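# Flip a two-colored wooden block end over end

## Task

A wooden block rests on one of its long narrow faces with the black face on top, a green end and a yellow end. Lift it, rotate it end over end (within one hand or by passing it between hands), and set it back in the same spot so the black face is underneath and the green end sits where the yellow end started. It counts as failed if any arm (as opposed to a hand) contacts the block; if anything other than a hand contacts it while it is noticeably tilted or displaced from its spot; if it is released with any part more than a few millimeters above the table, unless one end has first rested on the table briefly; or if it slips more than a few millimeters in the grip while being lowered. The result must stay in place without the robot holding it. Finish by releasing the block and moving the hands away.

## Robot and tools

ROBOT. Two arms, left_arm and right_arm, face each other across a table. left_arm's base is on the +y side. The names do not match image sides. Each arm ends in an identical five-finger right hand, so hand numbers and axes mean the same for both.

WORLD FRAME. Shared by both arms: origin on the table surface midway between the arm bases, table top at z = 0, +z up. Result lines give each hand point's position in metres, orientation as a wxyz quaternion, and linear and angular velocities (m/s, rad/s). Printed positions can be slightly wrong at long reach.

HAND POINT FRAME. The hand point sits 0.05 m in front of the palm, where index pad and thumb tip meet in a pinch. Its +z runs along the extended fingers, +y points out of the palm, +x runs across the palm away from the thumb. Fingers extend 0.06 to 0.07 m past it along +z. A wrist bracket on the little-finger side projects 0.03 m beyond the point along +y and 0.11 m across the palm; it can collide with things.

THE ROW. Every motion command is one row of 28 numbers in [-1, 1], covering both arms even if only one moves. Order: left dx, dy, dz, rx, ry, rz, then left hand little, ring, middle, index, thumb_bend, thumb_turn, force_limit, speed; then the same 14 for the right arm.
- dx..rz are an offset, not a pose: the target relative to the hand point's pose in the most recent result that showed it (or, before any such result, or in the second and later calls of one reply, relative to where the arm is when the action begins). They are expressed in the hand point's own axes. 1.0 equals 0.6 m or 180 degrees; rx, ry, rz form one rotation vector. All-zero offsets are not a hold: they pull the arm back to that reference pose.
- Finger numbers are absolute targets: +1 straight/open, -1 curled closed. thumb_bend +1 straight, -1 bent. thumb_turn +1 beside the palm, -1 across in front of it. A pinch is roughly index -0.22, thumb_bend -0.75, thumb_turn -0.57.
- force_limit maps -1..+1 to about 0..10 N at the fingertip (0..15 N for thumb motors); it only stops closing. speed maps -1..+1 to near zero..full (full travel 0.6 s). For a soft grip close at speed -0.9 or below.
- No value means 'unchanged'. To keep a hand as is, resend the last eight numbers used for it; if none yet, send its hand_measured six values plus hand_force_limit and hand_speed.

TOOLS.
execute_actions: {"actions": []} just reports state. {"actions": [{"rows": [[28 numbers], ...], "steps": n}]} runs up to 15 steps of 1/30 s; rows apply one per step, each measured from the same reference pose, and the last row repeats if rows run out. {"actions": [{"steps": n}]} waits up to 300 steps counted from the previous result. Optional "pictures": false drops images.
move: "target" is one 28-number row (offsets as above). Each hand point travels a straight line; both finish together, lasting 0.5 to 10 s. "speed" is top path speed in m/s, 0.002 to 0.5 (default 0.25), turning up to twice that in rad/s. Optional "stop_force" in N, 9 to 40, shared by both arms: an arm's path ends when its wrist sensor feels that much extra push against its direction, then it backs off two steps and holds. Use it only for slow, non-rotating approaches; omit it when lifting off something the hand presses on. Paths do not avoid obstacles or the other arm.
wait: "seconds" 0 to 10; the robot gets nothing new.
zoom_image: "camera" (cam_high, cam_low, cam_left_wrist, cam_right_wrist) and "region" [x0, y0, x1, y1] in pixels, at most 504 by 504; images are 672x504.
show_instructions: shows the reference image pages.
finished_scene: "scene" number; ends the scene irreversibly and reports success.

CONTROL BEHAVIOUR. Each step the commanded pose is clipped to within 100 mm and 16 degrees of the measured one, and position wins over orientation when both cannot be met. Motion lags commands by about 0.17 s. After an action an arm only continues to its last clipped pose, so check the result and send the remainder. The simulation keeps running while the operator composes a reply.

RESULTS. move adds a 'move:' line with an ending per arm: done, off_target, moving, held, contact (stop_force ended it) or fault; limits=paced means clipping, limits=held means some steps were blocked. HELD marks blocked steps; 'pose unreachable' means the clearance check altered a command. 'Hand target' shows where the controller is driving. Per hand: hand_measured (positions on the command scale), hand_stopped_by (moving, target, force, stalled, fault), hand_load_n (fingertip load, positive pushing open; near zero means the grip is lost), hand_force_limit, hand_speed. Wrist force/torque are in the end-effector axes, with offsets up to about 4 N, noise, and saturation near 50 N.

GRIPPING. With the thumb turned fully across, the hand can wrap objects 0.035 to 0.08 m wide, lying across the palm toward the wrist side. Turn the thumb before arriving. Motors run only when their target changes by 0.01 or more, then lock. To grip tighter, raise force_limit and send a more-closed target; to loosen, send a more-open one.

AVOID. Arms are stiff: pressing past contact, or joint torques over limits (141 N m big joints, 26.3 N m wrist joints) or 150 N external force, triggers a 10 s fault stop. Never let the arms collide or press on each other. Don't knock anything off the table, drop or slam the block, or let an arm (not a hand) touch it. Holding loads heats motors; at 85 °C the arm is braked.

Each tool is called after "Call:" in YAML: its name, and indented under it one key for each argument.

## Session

Call:
execute_actions:
  actions: []

Scene clock: 0.00 s of 6000.00 s.
left_arm: end_effector_position=(+0.2565, +0.3841, +0.4722) hand_measured=(+1.000, +1.000, +1.000, +1.000, +1.000, +1.000) hand_load_n=(+0.0, +0.0, +0.0, +0.0, +0.0, +0.0) hand_stopped_by=(target, target, target, target, target, target) hand_force_limit=0.00 hand_speed=-0.80 end_effector_quat_wxyz=(+0.002, +0.419, +0.908, +0.006) end_effector_velocity=(+0.000, -0.000, -0.000) end_effector_angular_velocity=(-0.001, -0.001, +0.000) | right_arm: end_effector_position=(+0.0851, -0.2876, +0.4879) hand_measured=(+1.000, +1.000, +1.000, +1.000, +1.000, +1.000) hand_load_n=(+0.0, +0.0, +0.0, +0.0, +0.0, +0.0) hand_stopped_by=(target, target, target, target, target, target) hand_force_limit=0.00 hand_speed=-0.80 end_effector_quat_wxyz=(+0.008, -0.344, +0.939, -0.002) end_effector_velocity=(+0.001, +0.000, -0.000) end_effector_angular_velocity=(-0.000, -0.001, -0.000)
Joint positions: left_arm=[ 0.555 -1.7    1.342  1.934  1.559 -1.87 ] | right_arm=[-1.21  -1.751  1.333  1.973  1.575 -1.9  ]
Joint velocities: left_arm=[ 0.    -0.     0.    -0.002 -0.     0.   ] | right_arm=[ 0.     0.001 -0.    -0.002  0.     0.   ]
Joint torques (N m, as the arm reports them, + toward a larger angle): no reading
Wrist force (N, on the end effector, along its own x y z axes, offset not removed): no reading
Wrist torque (N m, same axes, about the end effector's origin, offset not removed): no reading
Hand target (left_arm): +0.257, +0.384, +0.472; +0.002, +0.419, +0.908, +0.006
Hand target (right_arm): +0.085, -0.288, +0.488; +0.008, -0.344, +0.939, -0.002
camera_calibration (this result's frames):
cam_left_wrist: T_world_to_cam=[[0.815791, 0.578187, 0.0135999, -0.436165], [0.484335, -0.695845, 0.530301, -0.107913], [0.316077, -0.426028, -0.8477, 0.608122], [0, 0, 0, 1]] pos_world=[0.215872, 0.436171, 0.578663]
cam_right_wrist: T_world_to_cam=[[-0.567828, 0.821003, -0.0593758, 0.317076], [0.635508, 0.483092, 0.602289, -0.219683], [0.523165, 0.304262, -0.796067, 0.568913], [0, 0, 0, 1]] pos_world=[0.0220195, -0.327292, 0.604032]

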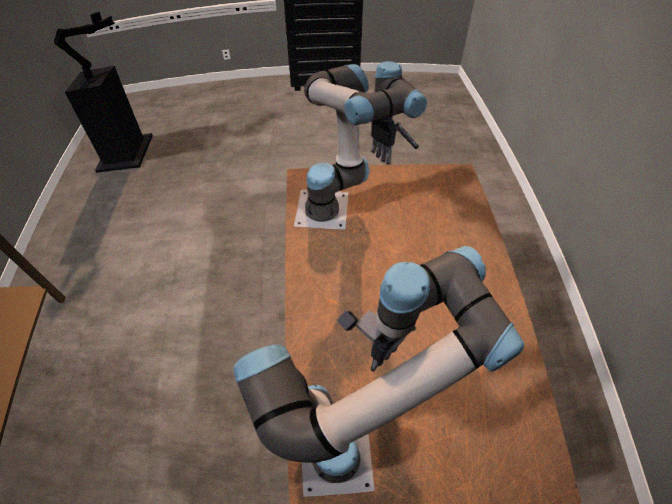

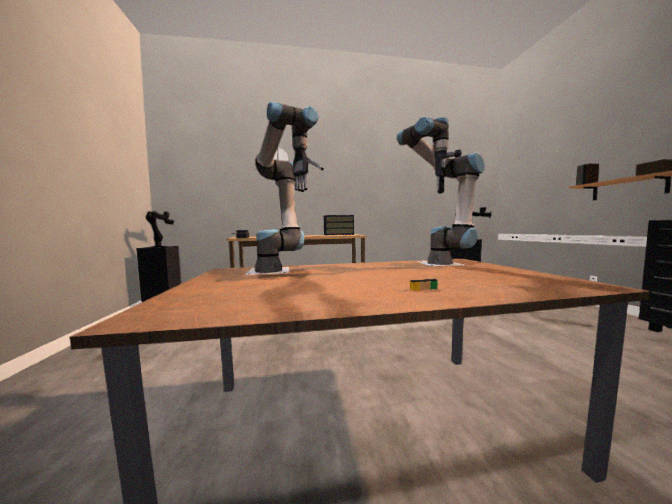

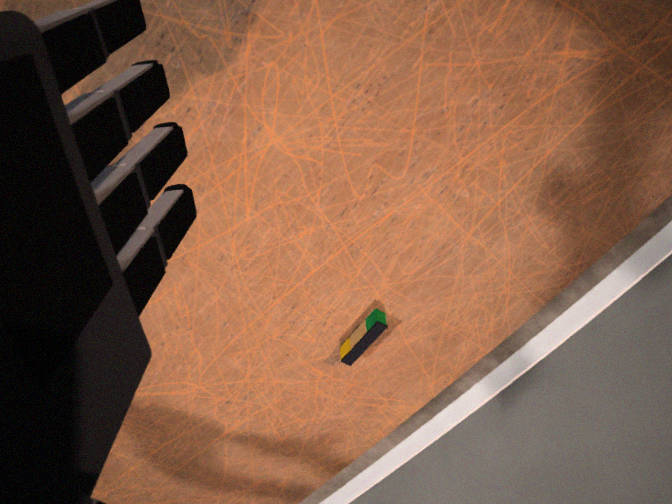

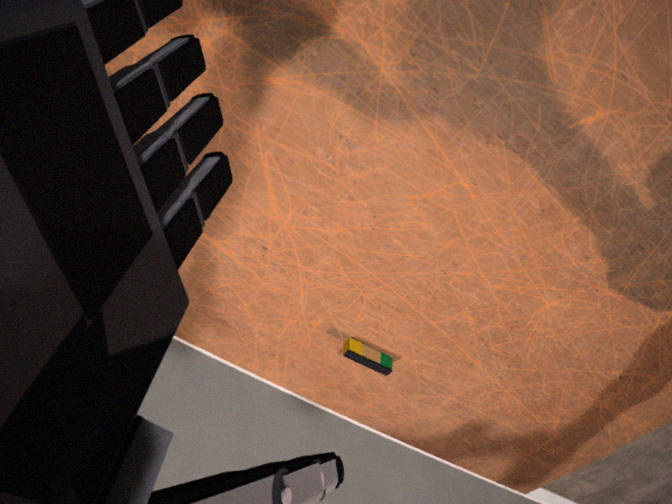

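Call:
move:
  target: [-0.745,0.021,0.645,0.166,-0.442,-0.665,1,1,0.35,0.35,-0.4,-1,0,0.5,-0.631,-0.452,0.3875,0.077,-0.49,0.08,1,1,0.35,0.35,-0.4,-1,0,0.5]
  speed: 0.4

Call:
zoom_image:
  camera: "cam_low"
  region: [370,230,470,305]

Scene clock: 9.33 s of 6000.00 s.
left_arm: end_effector_position=(+0.5604, +0.0566, +0.0842) hand_measured=(+1.000, +1.000, +0.350, +0.350, -0.400, -1.000) hand_load_n=(+0.0, +0.0, +0.0, +0.0, +0.0, +0.0) hand_stopped_by=(target, target, target, target, target, target) hand_force_limit=0.00 hand_speed=0.50 end_effector_quat_wxyz=(-0.396, +0.585, -0.587, +0.395) end_effector_velocity=(+0.000, -0.001, -0.001) end_effector_angular_velocity=(+0.000, +0.004, +0.007) | right_arm: end_effector_position=(+0.5521, -0.2498, +0.2623) hand_measured=(+1.000, +1.000, +0.350, +0.350, -0.400, -1.000) hand_load_n=(+0.0, +0.0, +0.0, +0.0, +0.0, +0.0) hand_stopped_by=(target, target, target, target, target, target) hand_force_limit=0.00 hand_speed=0.50 end_effector_quat_wxyz=(+0.693, -0.136, +0.695, +0.135) end_effector_velocity=(+0.001, +0.001, -0.001) end_effector_angular_velocity=(+0.002, -0.002, +0.001)
Joint positions: left_arm=[ 0.579 -0.778  1.186  0.362  0.571 -3.822] | right_arm=[-1.553 -1.405  2.095 -0.686  1.216 -1.574]
Joint velocities: left_arm=[ 0.     0.009 -0.014  0.018 -0.002 -0.013] | right_arm=[ 0.001  0.005 -0.001 -0.007  0.001  0.002]
Joint torques (N m, as the arm reports them, + toward a larger angle): left_arm=[ 11.63 -44.21 -29.9    2.34  -3.36  -2.45] | right_arm=[  5.89 -16.99 -24.79  -3.17   2.9    1.31]
Wrist force (N, on the end effector, along its own x y z axes, offset not removed): left_arm=[0.1 1.2 1.3] | right_arm=[0.2 -2.3 0.7]
Wrist torque (N m, same axes, about the end effector's origin, offset not removed): left_arm=[0.02 -0.15 0.09] | right_arm=[-0.45 -0.34 -0.14]
Hand target (left_arm): +0.560, +0.057, +0.084; -0.396, +0.586, -0.587, +0.394
Hand target (right_arm): +0.552, -0.250, +0.262; +0.693, -0.136, +0.695, +0.135
Off the commanded pose (left_arm): 0.001 m, 0 deg.
Off the commanded pose (right_arm): 0.001 m, 0 deg.
After step 90, 2.53 s passed at rest.
move: done
camera_calibration (this result's frames):
cam_left_wrist: T_world_to_cam=[[-0.374842, 0.0925079, -0.922462, 0.284124], [-0.464153, 0.842599, 0.273108, 0.188905], [0.80253, 0.530536, -0.272904, -0.331459], [0, 0, 0, 1]] pos_world=[0.460189, -0.00960436, 0.120046]
cam_right_wrist: T_world_to_cam=[[-0.325497, 0.940802, 0.0945724, 0.393601], [-0.528227, -0.263883, 0.807057, 0.00330761], [0.784237, 0.212739, 0.58285, -0.395187], [0, 0, 0, 1]] pos_world=[0.439783, -0.285356, 0.190441]

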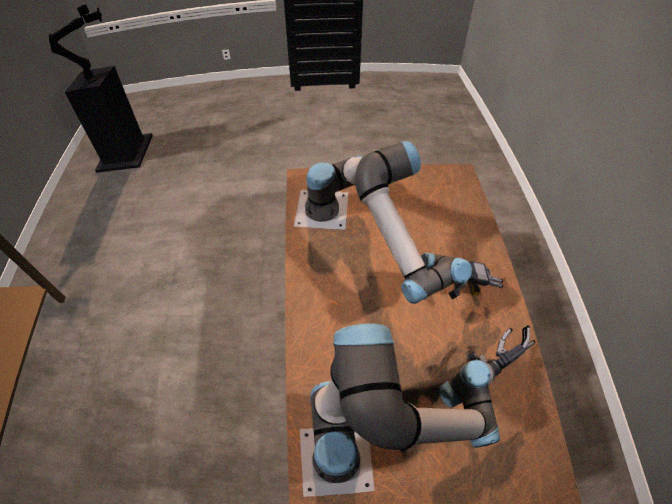

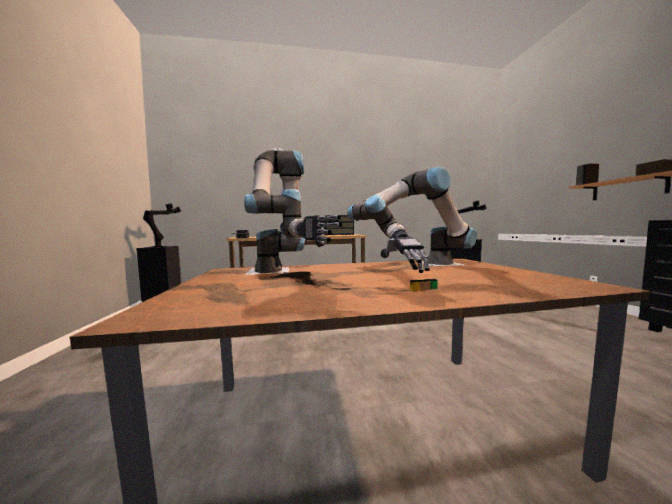

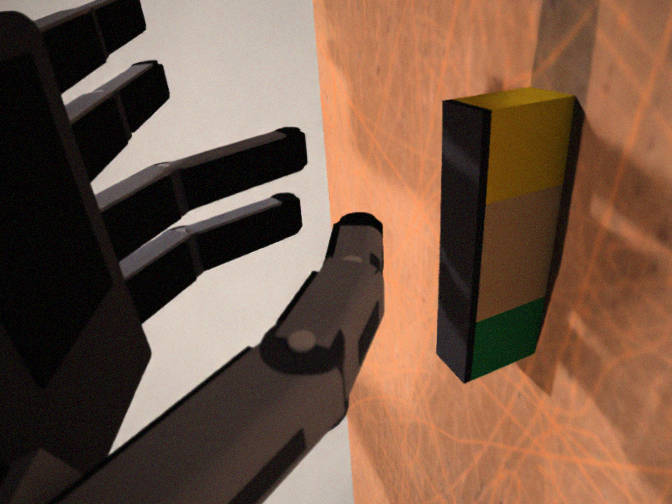

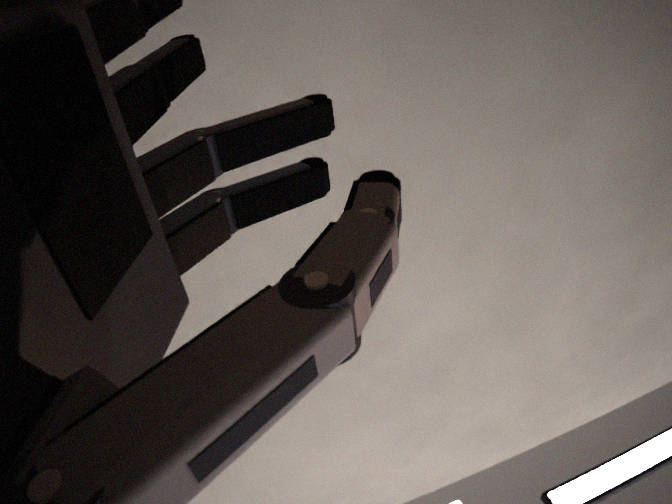

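Region (370, 230, 470, 305) of cam_low's 672x504 image, scaled by 5.040, with more detail than that image has; it fills the top 378 rows of this view, and the rest is white.

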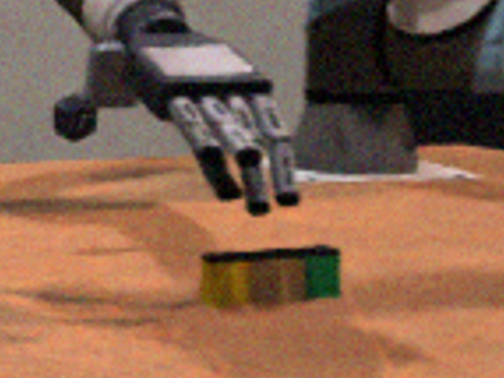

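Call:
move:
  target: [0.007,0.0847,0.0307,0,0,0,1,1,0.35,0.35,-0.4,-1,0,0.5,0,0,0,0,0,0,1,1,0.35,0.35,-0.4,-1,0,0.5]
  speed: 0.07

Call:
move:
  target: [0,-0.003,0.008,0,0,0,1,1,0.18,0.18,-0.4,-1,0,-0.7,0,0,0,0,0,0,1,1,0.35,0.35,-0.4,-1,0,0.5]
  speed: 0.03

Scene clock: 13.53 s of 6000.00 s.
left_arm: end_effector_position=(+0.5584, +0.0525, +0.0303) hand_measured=(+1.000, +1.000, +0.350, +0.350, -0.400, -1.000) hand_load_n=(+0.0, +0.0, +0.0, +0.0, +0.0, +0.0) hand_stopped_by=(target, target, target, target, target, target) hand_force_limit=0.00 hand_speed=0.50 end_effector_quat_wxyz=(-0.396, +0.585, -0.587, +0.395) end_effector_velocity=(+0.000, -0.000, -0.001) end_effector_angular_velocity=(-0.002, -0.001, +0.000) | right_arm: end_effector_position=(+0.5521, -0.2498, +0.2623) hand_measured=(+1.000, +1.000, +0.350, +0.350, -0.400, -1.000) hand_load_n=(+0.0, +0.0, +0.0, +0.0, +0.0, +0.0) hand_stopped_by=(target, target, target, target, target, target) hand_force_limit=0.00 hand_speed=0.50 end_effector_quat_wxyz=(+0.693, -0.137, +0.695, +0.135) end_effector_velocity=(+0.000, -0.000, +0.000) end_effector_angular_velocity=(+0.000, +0.001, -0.000)
Joint positions: left_arm=[ 0.573 -0.712  1.215  0.273  0.566 -3.83 ] | right_arm=[-1.553 -1.405  2.095 -0.686  1.216 -1.574]
Joint velocities: left_arm=[ 0.     0.002  0.001 -0.005 -0.     0.   ] | right_arm=[-0.     0.    -0.001  0.001  0.     0.   ]
Joint torques (N m, as the arm reports them, + toward a larger angle): left_arm=[-10.85 -45.35  -7.41  -0.57  -3.27  -1.47] | right_arm=[ -7.51 -29.26 -13.85   0.16  -2.78  -1.5 ]
Wrist force (N, on the end effector, along its own x y z axes, offset not removed): left_arm=[-1.5 0.5 0.7] | right_arm=[1.5 -1.1 1.4]
Wrist torque (N m, same axes, about the end effector's origin, offset not removed): left_arm=[0.04 0.07 -0.13] | right_arm=[-0.20 -0.47 -0.03]
Hand target (left_arm): +0.558, +0.053, +0.030; -0.396, +0.585, -0.587, +0.395
Hand target (right_arm): +0.552, -0.250, +0.262; +0.693, -0.136, +0.695, +0.135
Off the commanded pose (left_arm): 0.000 m, 0 deg.
Off the commanded pose (right_arm): 0.000 m, 0 deg.
After step 90, 0.03 s passed at rest.
move: done
camera_calibration (this result's frames):
cam_left_wrist: T_world_to_cam=[[-0.374877, 0.0924378, -0.922454, 0.234029], [-0.464179, 0.842596, 0.273074, 0.206123], [0.802499, 0.530553, -0.272963, -0.342421], [0, 0, 0, 1]] pos_world=[0.458203, -0.0136393, 0.0661264]
cam_right_wrist: T_world_to_cam=[[-0.325518, 0.940796, 0.0945584, 0.393606], [-0.528262, -0.263894, 0.807031, 0.00331943], [0.784205, 0.212751, 0.582889, -0.395201], [0, 0, 0, 1]] pos_world=[0.439798, -0.285347, 0.19046]

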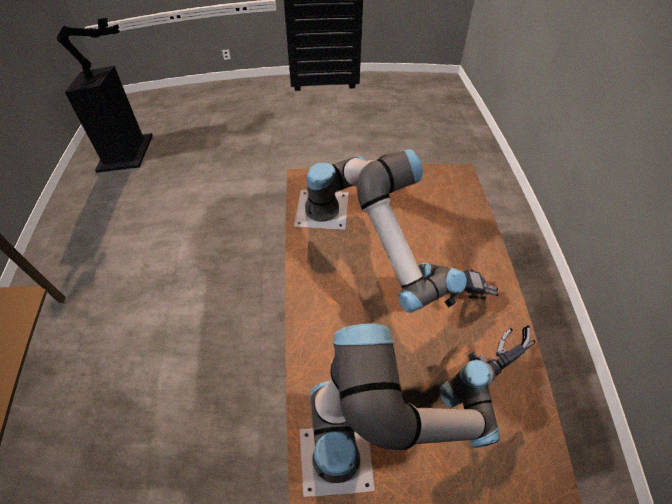

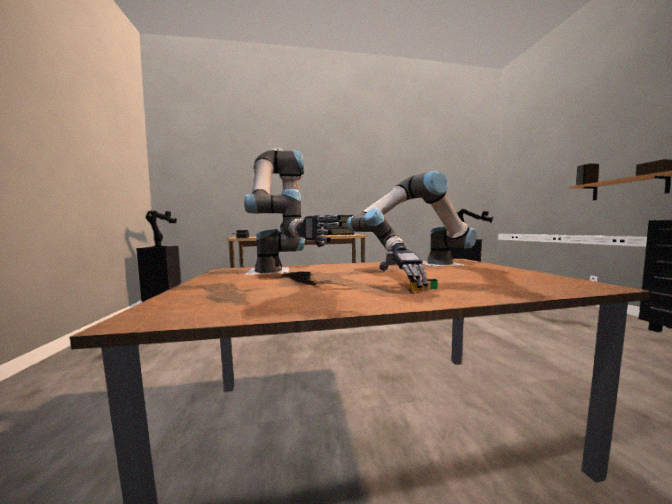

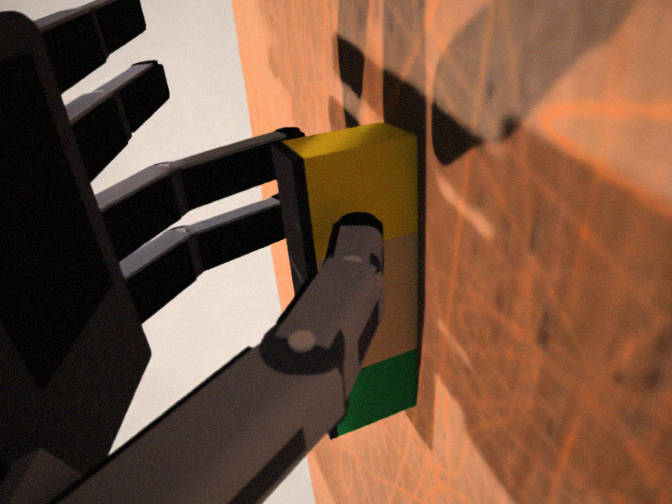

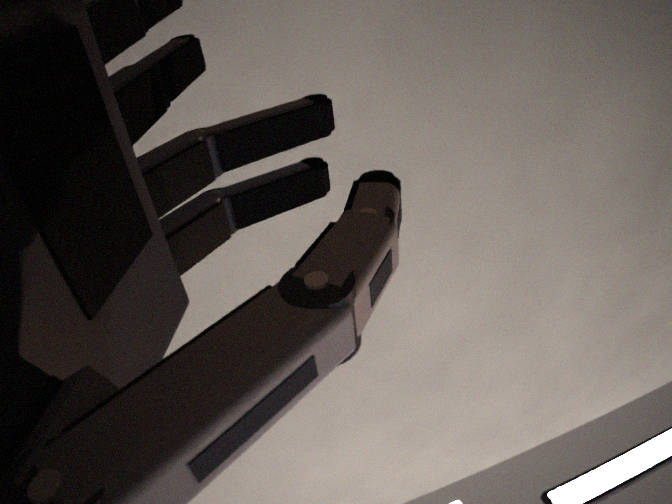

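Scene clock: 14.23 s of 6000.00 s.
left_arm: end_effector_position=(+0.5634, +0.0526, +0.0302) hand_measured=(+1.000, +1.000, +0.180, +0.180, -0.400, -1.000) hand_load_n=(+0.0, +0.0, +0.0, +0.0, +0.0, +0.0) hand_stopped_by=(target, target, target, target, target, target) hand_force_limit=0.00 hand_speed=-0.70 end_effector_quat_wxyz=(-0.396, +0.585, -0.587, +0.395) end_effector_velocity=(+0.001, +0.000, +0.002) end_effector_angular_velocity=(-0.001, -0.001, +0.000) | right_arm: end_effector_position=(+0.5521, -0.2498, +0.2623) hand_measured=(+1.000, +1.000, +0.350, +0.350, -0.400, -1.000) hand_load_n=(+0.0, +0.0, +0.0, +0.0, +0.0, +0.0) hand_stopped_by=(target, target, target, target, target, target) hand_force_limit=0.00 hand_speed=0.50 end_effector_quat_wxyz=(+0.693, -0.137, +0.695, +0.135) end_effector_velocity=(-0.000, +0.000, +0.000) end_effector_angular_velocity=(-0.000, -0.000, +0.001)
Joint positions: left_arm=[ 0.581 -0.707  1.204  0.27   0.572 -3.82 ] | right_arm=[-1.553 -1.405  2.095 -0.686  1.216 -1.574]
Joint velocities: left_arm=[ 0.002 -0.001 -0.002  0.001  0.001  0.003] | right_arm=[-0.    -0.001  0.     0.001 -0.001 -0.   ]
Joint torques (N m, as the arm reports them, + toward a larger angle): left_arm=[ 11.19 -44.93 -28.45  -0.59   1.4    2.07] | right_arm=[ -6.47 -28.98 -13.32   0.02  -2.72  -1.46]
Wrist force (N, on the end effector, along its own x y z axes, offset not removed): left_arm=[0.0 0.1 1.4] | right_arm=[1.2 -2.0 1.8]
Wrist torque (N m, same axes, about the end effector's origin, offset not removed): left_arm=[-0.12 -0.12 0.01] | right_arm=[-0.38 -0.42 -0.12]
Hand target (left_arm): +0.564, +0.053, +0.030; -0.396, +0.585, -0.587, +0.395
Hand target (right_arm): +0.552, -0.250, +0.262; +0.693, -0.137, +0.695, +0.135
Off the commanded pose (left_arm): 0.000 m, 0 deg.
Off the commanded pose (right_arm): 0.000 m, 0 deg.
move: done
camera_calibration (this result's frames):
cam_left_wrist: T_world_to_cam=[[-0.374847, 0.0924442, -0.922466, 0.235783], [-0.464179, 0.842601, 0.273061, 0.208485], [0.802513, 0.530545, -0.272936, -0.346493], [0, 0, 0, 1]] pos_world=[0.463222, -0.0136363, 0.0660027]
cam_right_wrist: T_world_to_cam=[[-0.325513, 0.940797, 0.0945583, 0.393607], [-0.528263, -0.263891, 0.807031, 0.00332058], [0.784206, 0.212748, 0.582888, -0.395203], [0, 0, 0, 1]] pos_world=[0.439799, -0.285349, 0.190461]

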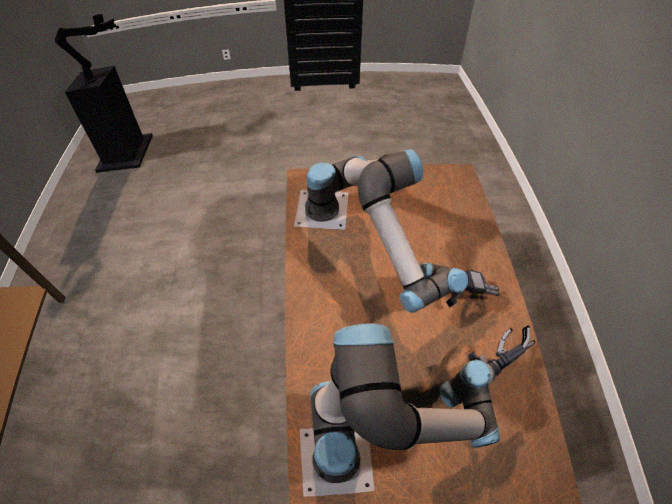

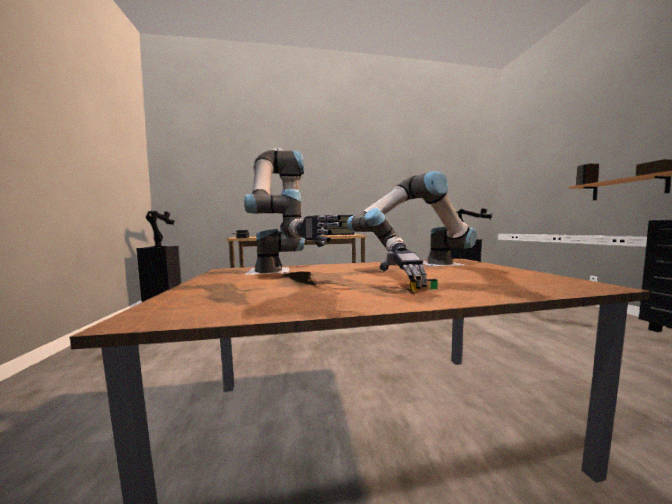

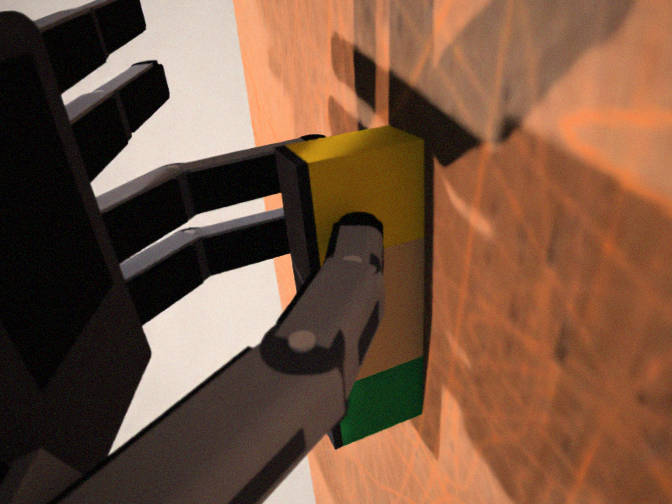

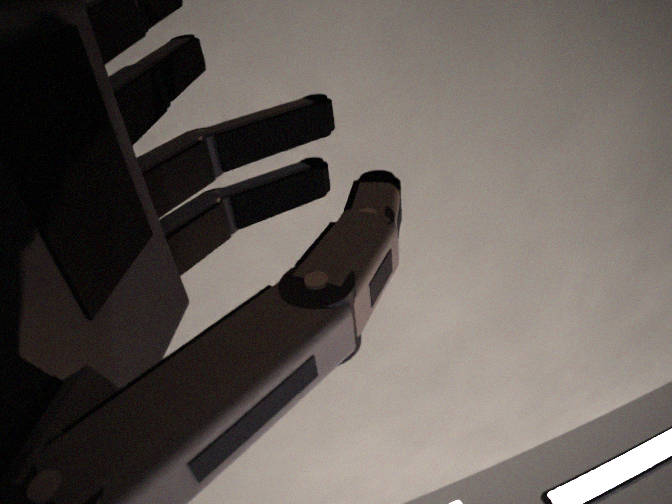

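Call:
execute_actions:
  actions: []
  pictures: false

Call:
move:
  target: [0,0,0,0,0,0,1,1,-0.4,-0.4,-0.4,-1,0.2,-0.85,0,0,0,0,0,0,1,1,0.35,0.35,-0.4,-1,0,0.5]

Call:
move:
  target: [0,-0.124,-0.05,0,0,0,1,1,-0.4,-0.4,-0.4,-1,0.2,-0.85,0,0,0,0,0,0,1,1,0.35,0.35,-0.4,-1,0,0.5]
  speed: 0.1

Scene clock: 24.70 s of 6000.00 s.
left_arm: end_effector_position=(+0.5635, +0.0526, +0.0302) hand_measured=(+1.000, +1.000, +0.180, +0.180, -0.400, -1.000) hand_load_n=(+0.0, +0.0, +0.0, +0.0, +0.0, +0.0) hand_stopped_by=(target, target, target, target, target, target) hand_force_limit=0.00 hand_speed=-0.70 end_effector_quat_wxyz=(-0.396, +0.585, -0.587, +0.395) end_effector_velocity=(+0.000, +0.000, +0.001) end_effector_angular_velocity=(-0.001, -0.000, +0.000) | right_arm: end_effector_position=(+0.5521, -0.2498, +0.2623) hand_measured=(+1.000, +1.000, +0.350, +0.350, -0.400, -1.000) hand_load_n=(+0.0, +0.0, +0.0, +0.0, +0.0, +0.0) hand_stopped_by=(target, target, target, target, target, target) hand_force_limit=0.00 hand_speed=0.50 end_effector_quat_wxyz=(+0.693, -0.137, +0.695, +0.135) end_effector_velocity=(-0.000, -0.000, +0.000) end_effector_angular_velocity=(+0.000, -0.000, -0.000)
Joint positions: left_arm=[ 0.581 -0.707  1.204  0.27   0.572 -3.82 ] | right_arm=[-1.553 -1.405  2.095 -0.686  1.216 -1.574]
Joint velocities: left_arm=[ 0.    -0.001 -0.     0.    -0.    -0.   ] | right_arm=[ 0.    -0.001  0.001  0.     0.     0.   ]
Joint torques (N m, as the arm reports them, + toward a larger angle): left_arm=[ 11.5  -45.24 -28.97  -0.57   1.27   2.16] | right_arm=[ -1.98 -28.76 -13.05  -0.24  -2.51  -1.33]
Wrist force (N, on the end effector, along its own x y z axes, offset not removed): left_arm=[0.3 -0.6 0.7] | right_arm=[0.3 0.3 1.3]
Wrist torque (N m, same axes, about the end effector's origin, offset not removed): left_arm=[-0.22 -0.19 0.00] | right_arm=[-0.04 -0.26 -0.03]
Hand target (left_arm): +0.564, +0.053, +0.030; -0.396, +0.585, -0.587, +0.395
Hand target (right_arm): +0.552, -0.250, +0.262; +0.693, -0.137, +0.695, +0.135
Off the commanded pose (left_arm): 0.000 m, 0 deg.
Off the commanded pose (right_arm): 0.000 m, 0 deg.
Steps of this call (steps 1 to 90: nothing new was sent; then 7.47 s passed at rest). Readings (end_effector_position | what the end effector reports):
1: left_arm (+0.5635, +0.0526, +0.0302) | right_arm (+0.5521, -0.2498, +0.2623) | left_arm hand_measured=(+1.000, +1.000, +0.180, +0.180, -0.400, -1.000) hand_load_n=(+0.0, +0.0, +0.0, +0.0, +0.0, +0.0) hand_stopped_by=(target, target, target, target, target, target) hand_force_limit=0.00 hand_speed=-0.70 | right_arm hand_measured=(+1.000, +1.000, +0.350, +0.350, -0.400, -1.000) hand_load_n=(+0.0, +0.0, +0.0, +0.0, +0.0, +0.0) hand_stopped_by=(target, target, target, target, target, target) hand_force_limit=0.00 hand_speed=0.50
2: left_arm (+0.5635, +0.0525, +0.0302) | right_arm (+0.5521, -0.2498, +0.2623) | left_arm hand_measured=(+1.000, +1.000, +0.180, +0.180, -0.400, -1.000) hand_load_n=(+0.0, +0.0, +0.0, +0.0, +0.0, +0.0) hand_stopped_by=(target, target, target, target, target, target) hand_force_limit=0.00 hand_speed=-0.70 | right_arm hand_measured=(+1.000, +1.000, +0.350, +0.350, -0.400, -1.000) hand_load_n=(+0.0, +0.0, +0.0, +0.0, +0.0, +0.0) hand_stopped_by=(target, target, target, target, target, target) hand_force_limit=0.00 hand_speed=0.50
4: left_arm (+0.5635, +0.0525, +0.0302) | right_arm (+0.5521, -0.2498, +0.2623) | left_arm hand_measured=(+1.000, +1.000, +0.180, +0.180, -0.400, -1.000) hand_load_n=(+0.0, +0.0, +0.0, +0.0, +0.0, +0.0) hand_stopped_by=(target, target, target, target, target, target) hand_force_limit=0.00 hand_speed=-0.70 | right_arm hand_measured=(+1.000, +1.000, +0.350, +0.350, -0.400, -1.000) hand_load_n=(+0.0, +0.0, +0.0, +0.0, +0.0, +0.0) hand_stopped_by=(target, target, target, target, target, target) hand_force_limit=0.00 hand_speed=0.50
8: left_arm (+0.5635, +0.0525, +0.0302) | right_arm (+0.5521, -0.2498, +0.2623) | left_arm hand_measured=(+1.000, +1.000, +0.180, +0.180, -0.400, -1.000) hand_load_n=(+0.0, +0.0, +0.0, +0.0, +0.0, +0.0) hand_stopped_by=(target, target, target, target, target, target) hand_force_limit=0.00 hand_speed=-0.70 | right_arm hand_measured=(+1.000, +1.000, +0.350, +0.350, -0.400, -1.000) hand_load_n=(+0.0, +0.0, +0.0, +0.0, +0.0, +0.0) hand_stopped_by=(target, target, target, target, target, target) hand_force_limit=0.00 hand_speed=0.50
90: the state above

Scene clock: 25.80 s of 6000.00 s.
left_arm: end_effector_position=(+0.5635, +0.0525, +0.0302) hand_measured=(+1.000, +1.000, -0.008, -0.026, -0.398, -1.000) hand_load_n=(+0.0, +0.0, +7.5, +7.0, +3.5, +0.0) hand_stopped_by=(target, target, force, force, target, target) hand_force_limit=0.20 hand_speed=-0.85 end_effector_quat_wxyz=(-0.396, +0.585, -0.587, +0.395) end_effector_velocity=(-0.001, -0.001, -0.000) end_effector_angular_velocity=(+0.000, +0.000, -0.001) | right_arm: end_effector_position=(+0.5521, -0.2498, +0.2623) hand_measured=(+1.000, +1.000, +0.350, +0.350, -0.400, -1.000) hand_load_n=(+0.0, +0.0, +0.0, +0.0, +0.0, +0.0) hand_stopped_by=(target, target, target, target, target, target) hand_force_limit=0.00 hand_speed=0.50 end_effector_quat_wxyz=(+0.693, -0.137, +0.695, +0.135) end_effector_velocity=(+0.000, +0.000, +0.001) end_effector_angular_velocity=(+0.001, -0.002, +0.000)
Joint positions: left_arm=[ 0.581 -0.707  1.204  0.27   0.572 -3.82 ] | right_arm=[-1.553 -1.405  2.095 -0.686  1.216 -1.574]
Joint velocities: left_arm=[-0.001  0.001 -0.001 -0.    -0.    -0.   ] | right_arm=[ 0.    -0.001 -0.001 -0.    -0.     0.001]
Joint torques (N m, as the arm reports them, + toward a larger angle): left_arm=[ 11.24 -45.6  -26.37  -0.47   1.28   2.05] | right_arm=[ -1.35 -28.78 -13.19  -0.24  -2.5   -1.42]
Wrist force (N, on the end effector, along its own x y z axes, offset not removed): left_arm=[-1.9 -3.9 -0.3] | right_arm=[-1.1 -2.6 1.7]
Wrist torque (N m, same axes, about the end effector's origin, offset not removed): left_arm=[0.04 0.08 -0.09] | right_arm=[-0.60 0.00 -0.28]
Hand target (left_arm): +0.564, +0.053, +0.030; -0.396, +0.585, -0.587, +0.395
Hand target (right_arm): +0.552, -0.250, +0.262; +0.693, -0.137, +0.695, +0.135
Off the commanded pose (left_arm): 0.000 m, 0 deg.
Off the commanded pose (right_arm): 0.000 m, 0 deg.
move: done
camera_calibration (this result's frames):
cam_left_wrist: T_world_to_cam=[[-0.374836, 0.0924225, -0.922473, 0.235829], [-0.464184, 0.842606, 0.273037, 0.208549], [0.802515, 0.530541, -0.272938, -0.346578], [0, 0, 0, 1]] pos_world=[0.463337, -0.0136462, 0.0660102]
cam_right_wrist: T_world_to_cam=[[-0.325513, 0.940797, 0.0945583, 0.393607], [-0.528263, -0.263891, 0.807032, 0.00332053], [0.784206, 0.212748, 0.582888, -0.395203], [0, 0, 0, 1]] pos_world=[0.439799, -0.285349, 0.190461]

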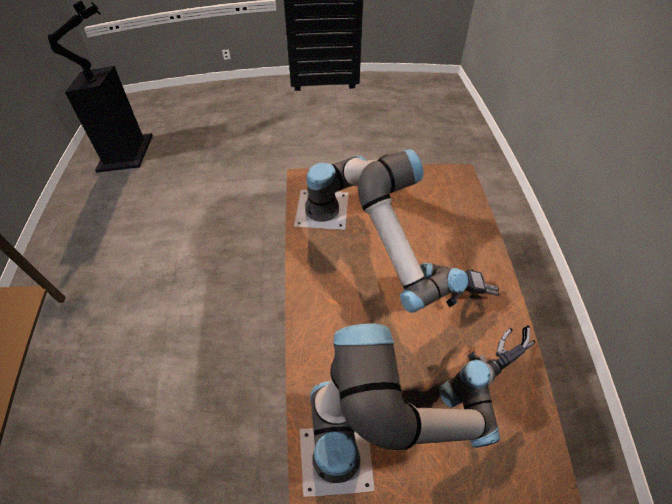

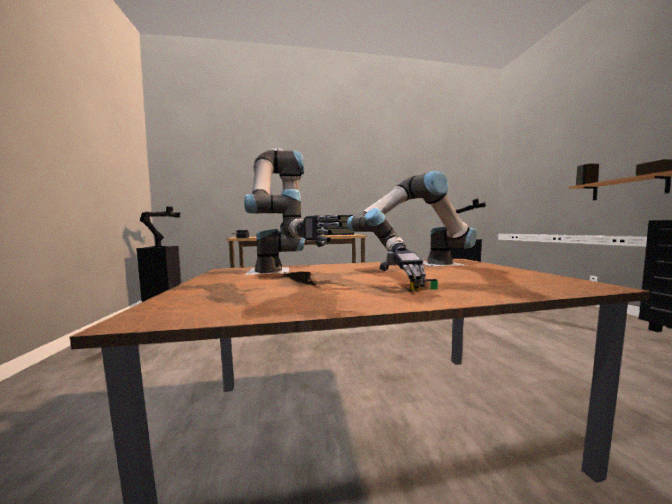

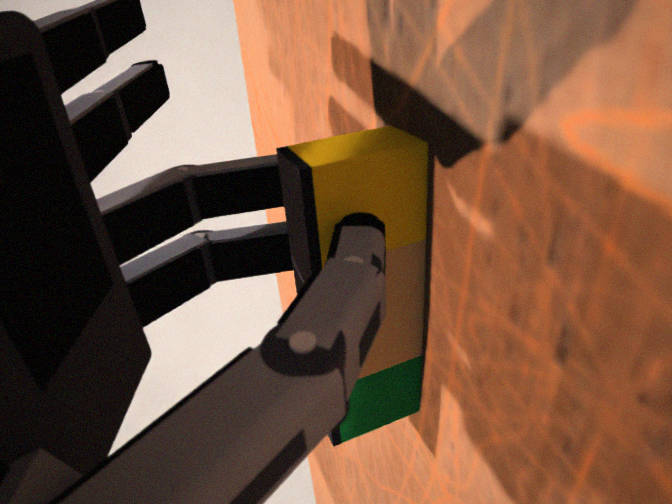

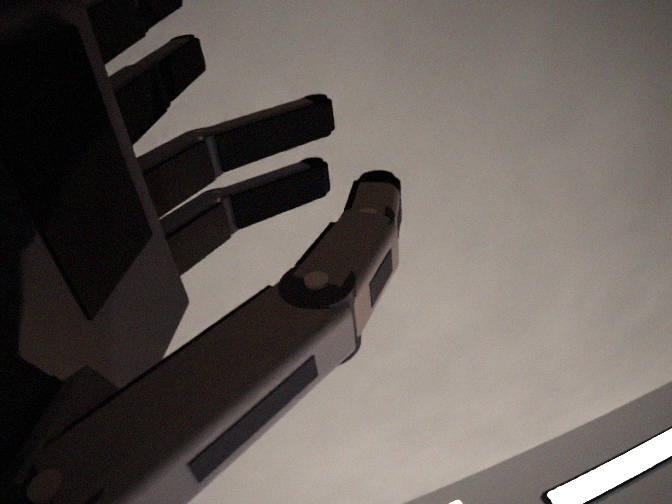

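Scene clock: 27.03 s of 6000.00 s.
left_arm: end_effector_position=(+0.5637, +0.0524, +0.1103) hand_measured=(+1.000, +1.000, -0.008, -0.026, -0.396, -1.000) hand_load_n=(+0.0, +0.0, +7.0, +5.5, +6.5, +0.0) hand_stopped_by=(target, target, force, force, target, target) hand_force_limit=0.20 hand_speed=-0.85 end_effector_quat_wxyz=(-0.396, +0.585, -0.587, +0.395) end_effector_velocity=(-0.000, -0.000, +0.000) end_effector_angular_velocity=(+0.001, +0.001, -0.000) | right_arm: end_effector_position=(+0.5521, -0.2498, +0.2623) hand_measured=(+1.000, +1.000, +0.350, +0.350, -0.400, -1.000) hand_load_n=(+0.0, +0.0, +0.0, +0.0, +0.0, +0.0) hand_stopped_by=(target, target, target, target, target, target) hand_force_limit=0.00 hand_speed=0.50 end_effector_quat_wxyz=(+0.693, -0.137, +0.695, +0.135) end_effector_velocity=(+0.000, -0.000, -0.001) end_effector_angular_velocity=(+0.000, +0.003, -0.001)
Joint positions: left_arm=[ 0.581 -0.79   1.136  0.422  0.572 -3.82 ] | right_arm=[-1.553 -1.405  2.095 -0.686  1.216 -1.574]
Joint velocities: left_arm=[-0.     0.001 -0.002  0.003  0.    -0.001] | right_arm=[-0.     0.001  0.     0.001  0.001  0.   ]
Joint torques (N m, as the arm reports them, + toward a larger angle): left_arm=[ -5.97 -63.86 -29.99   2.27  -1.15  -2.42] | right_arm=[ -1.8  -28.52 -13.07  -0.23  -2.64  -1.49]
Wrist force (N, on the end effector, along its own x y z axes, offset not removed): left_arm=[-0.7 0.5 1.7] | right_arm=[-1.7 -1.9 -0.5]
Wrist torque (N m, same axes, about the end effector's origin, offset not removed): left_arm=[-0.02 -0.12 -0.02] | right_arm=[-0.31 0.01 -0.22]
Hand target (left_arm): +0.564, +0.052, +0.110; -0.396, +0.585, -0.587, +0.395
Hand target (right_arm): +0.552, -0.250, +0.262; +0.693, -0.137, +0.695, +0.135
Off the commanded pose (left_arm): 0.000 m, 0 deg.
Off the commanded pose (right_arm): 0.000 m, 0 deg.
move: done
camera_calibration (this result's frames):
cam_left_wrist: T_world_to_cam=[[-0.374874, 0.0923972, -0.92246, 0.309819], [-0.464171, 0.842614, 0.273032, 0.186872], [0.802505, 0.530532, -0.272986, -0.324716], [0, 0, 0, 1]] pos_world=[0.46347, -0.0138153, 0.146131]
cam_right_wrist: T_world_to_cam=[[-0.325513, 0.940798, 0.0945583, 0.393607], [-0.528263, -0.263891, 0.807031, 0.00332056], [0.784206, 0.212748, 0.582888, -0.395203], [0, 0, 0, 1]] pos_world=[0.439799, -0.285349, 0.190461]

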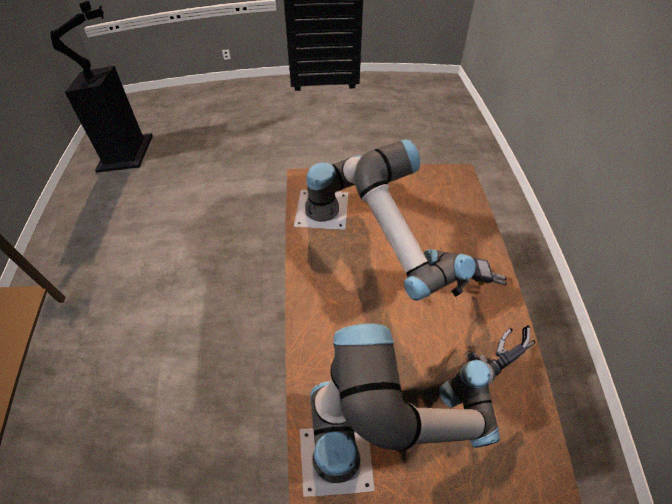

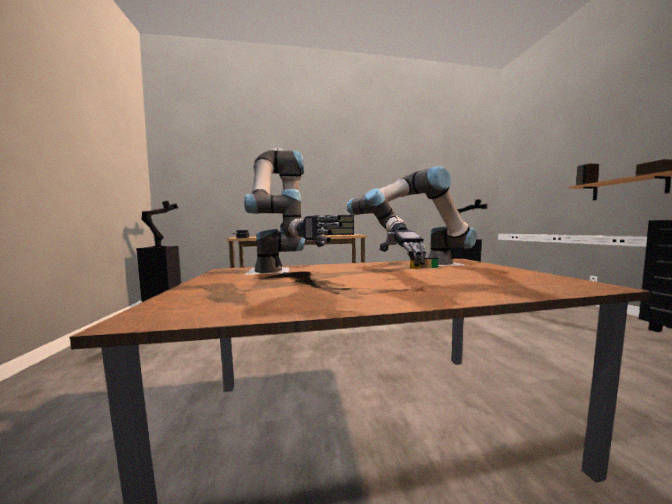

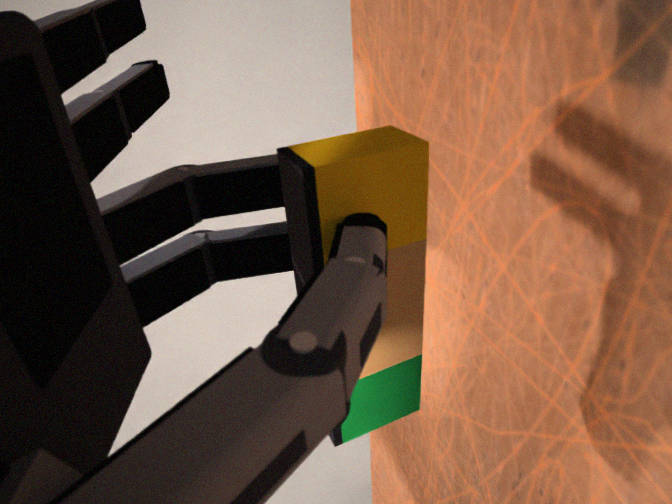

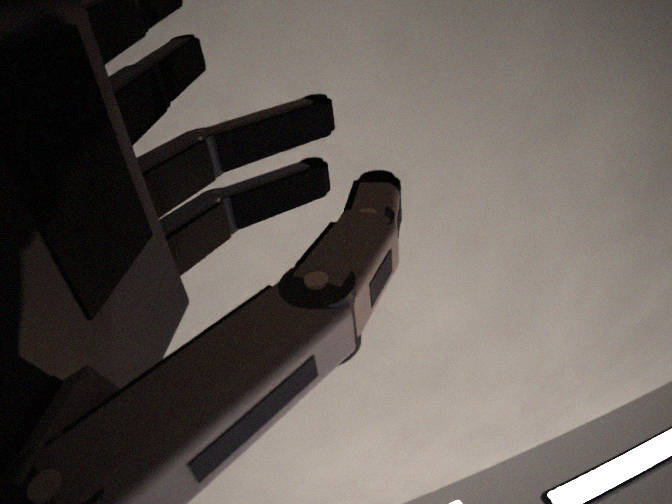

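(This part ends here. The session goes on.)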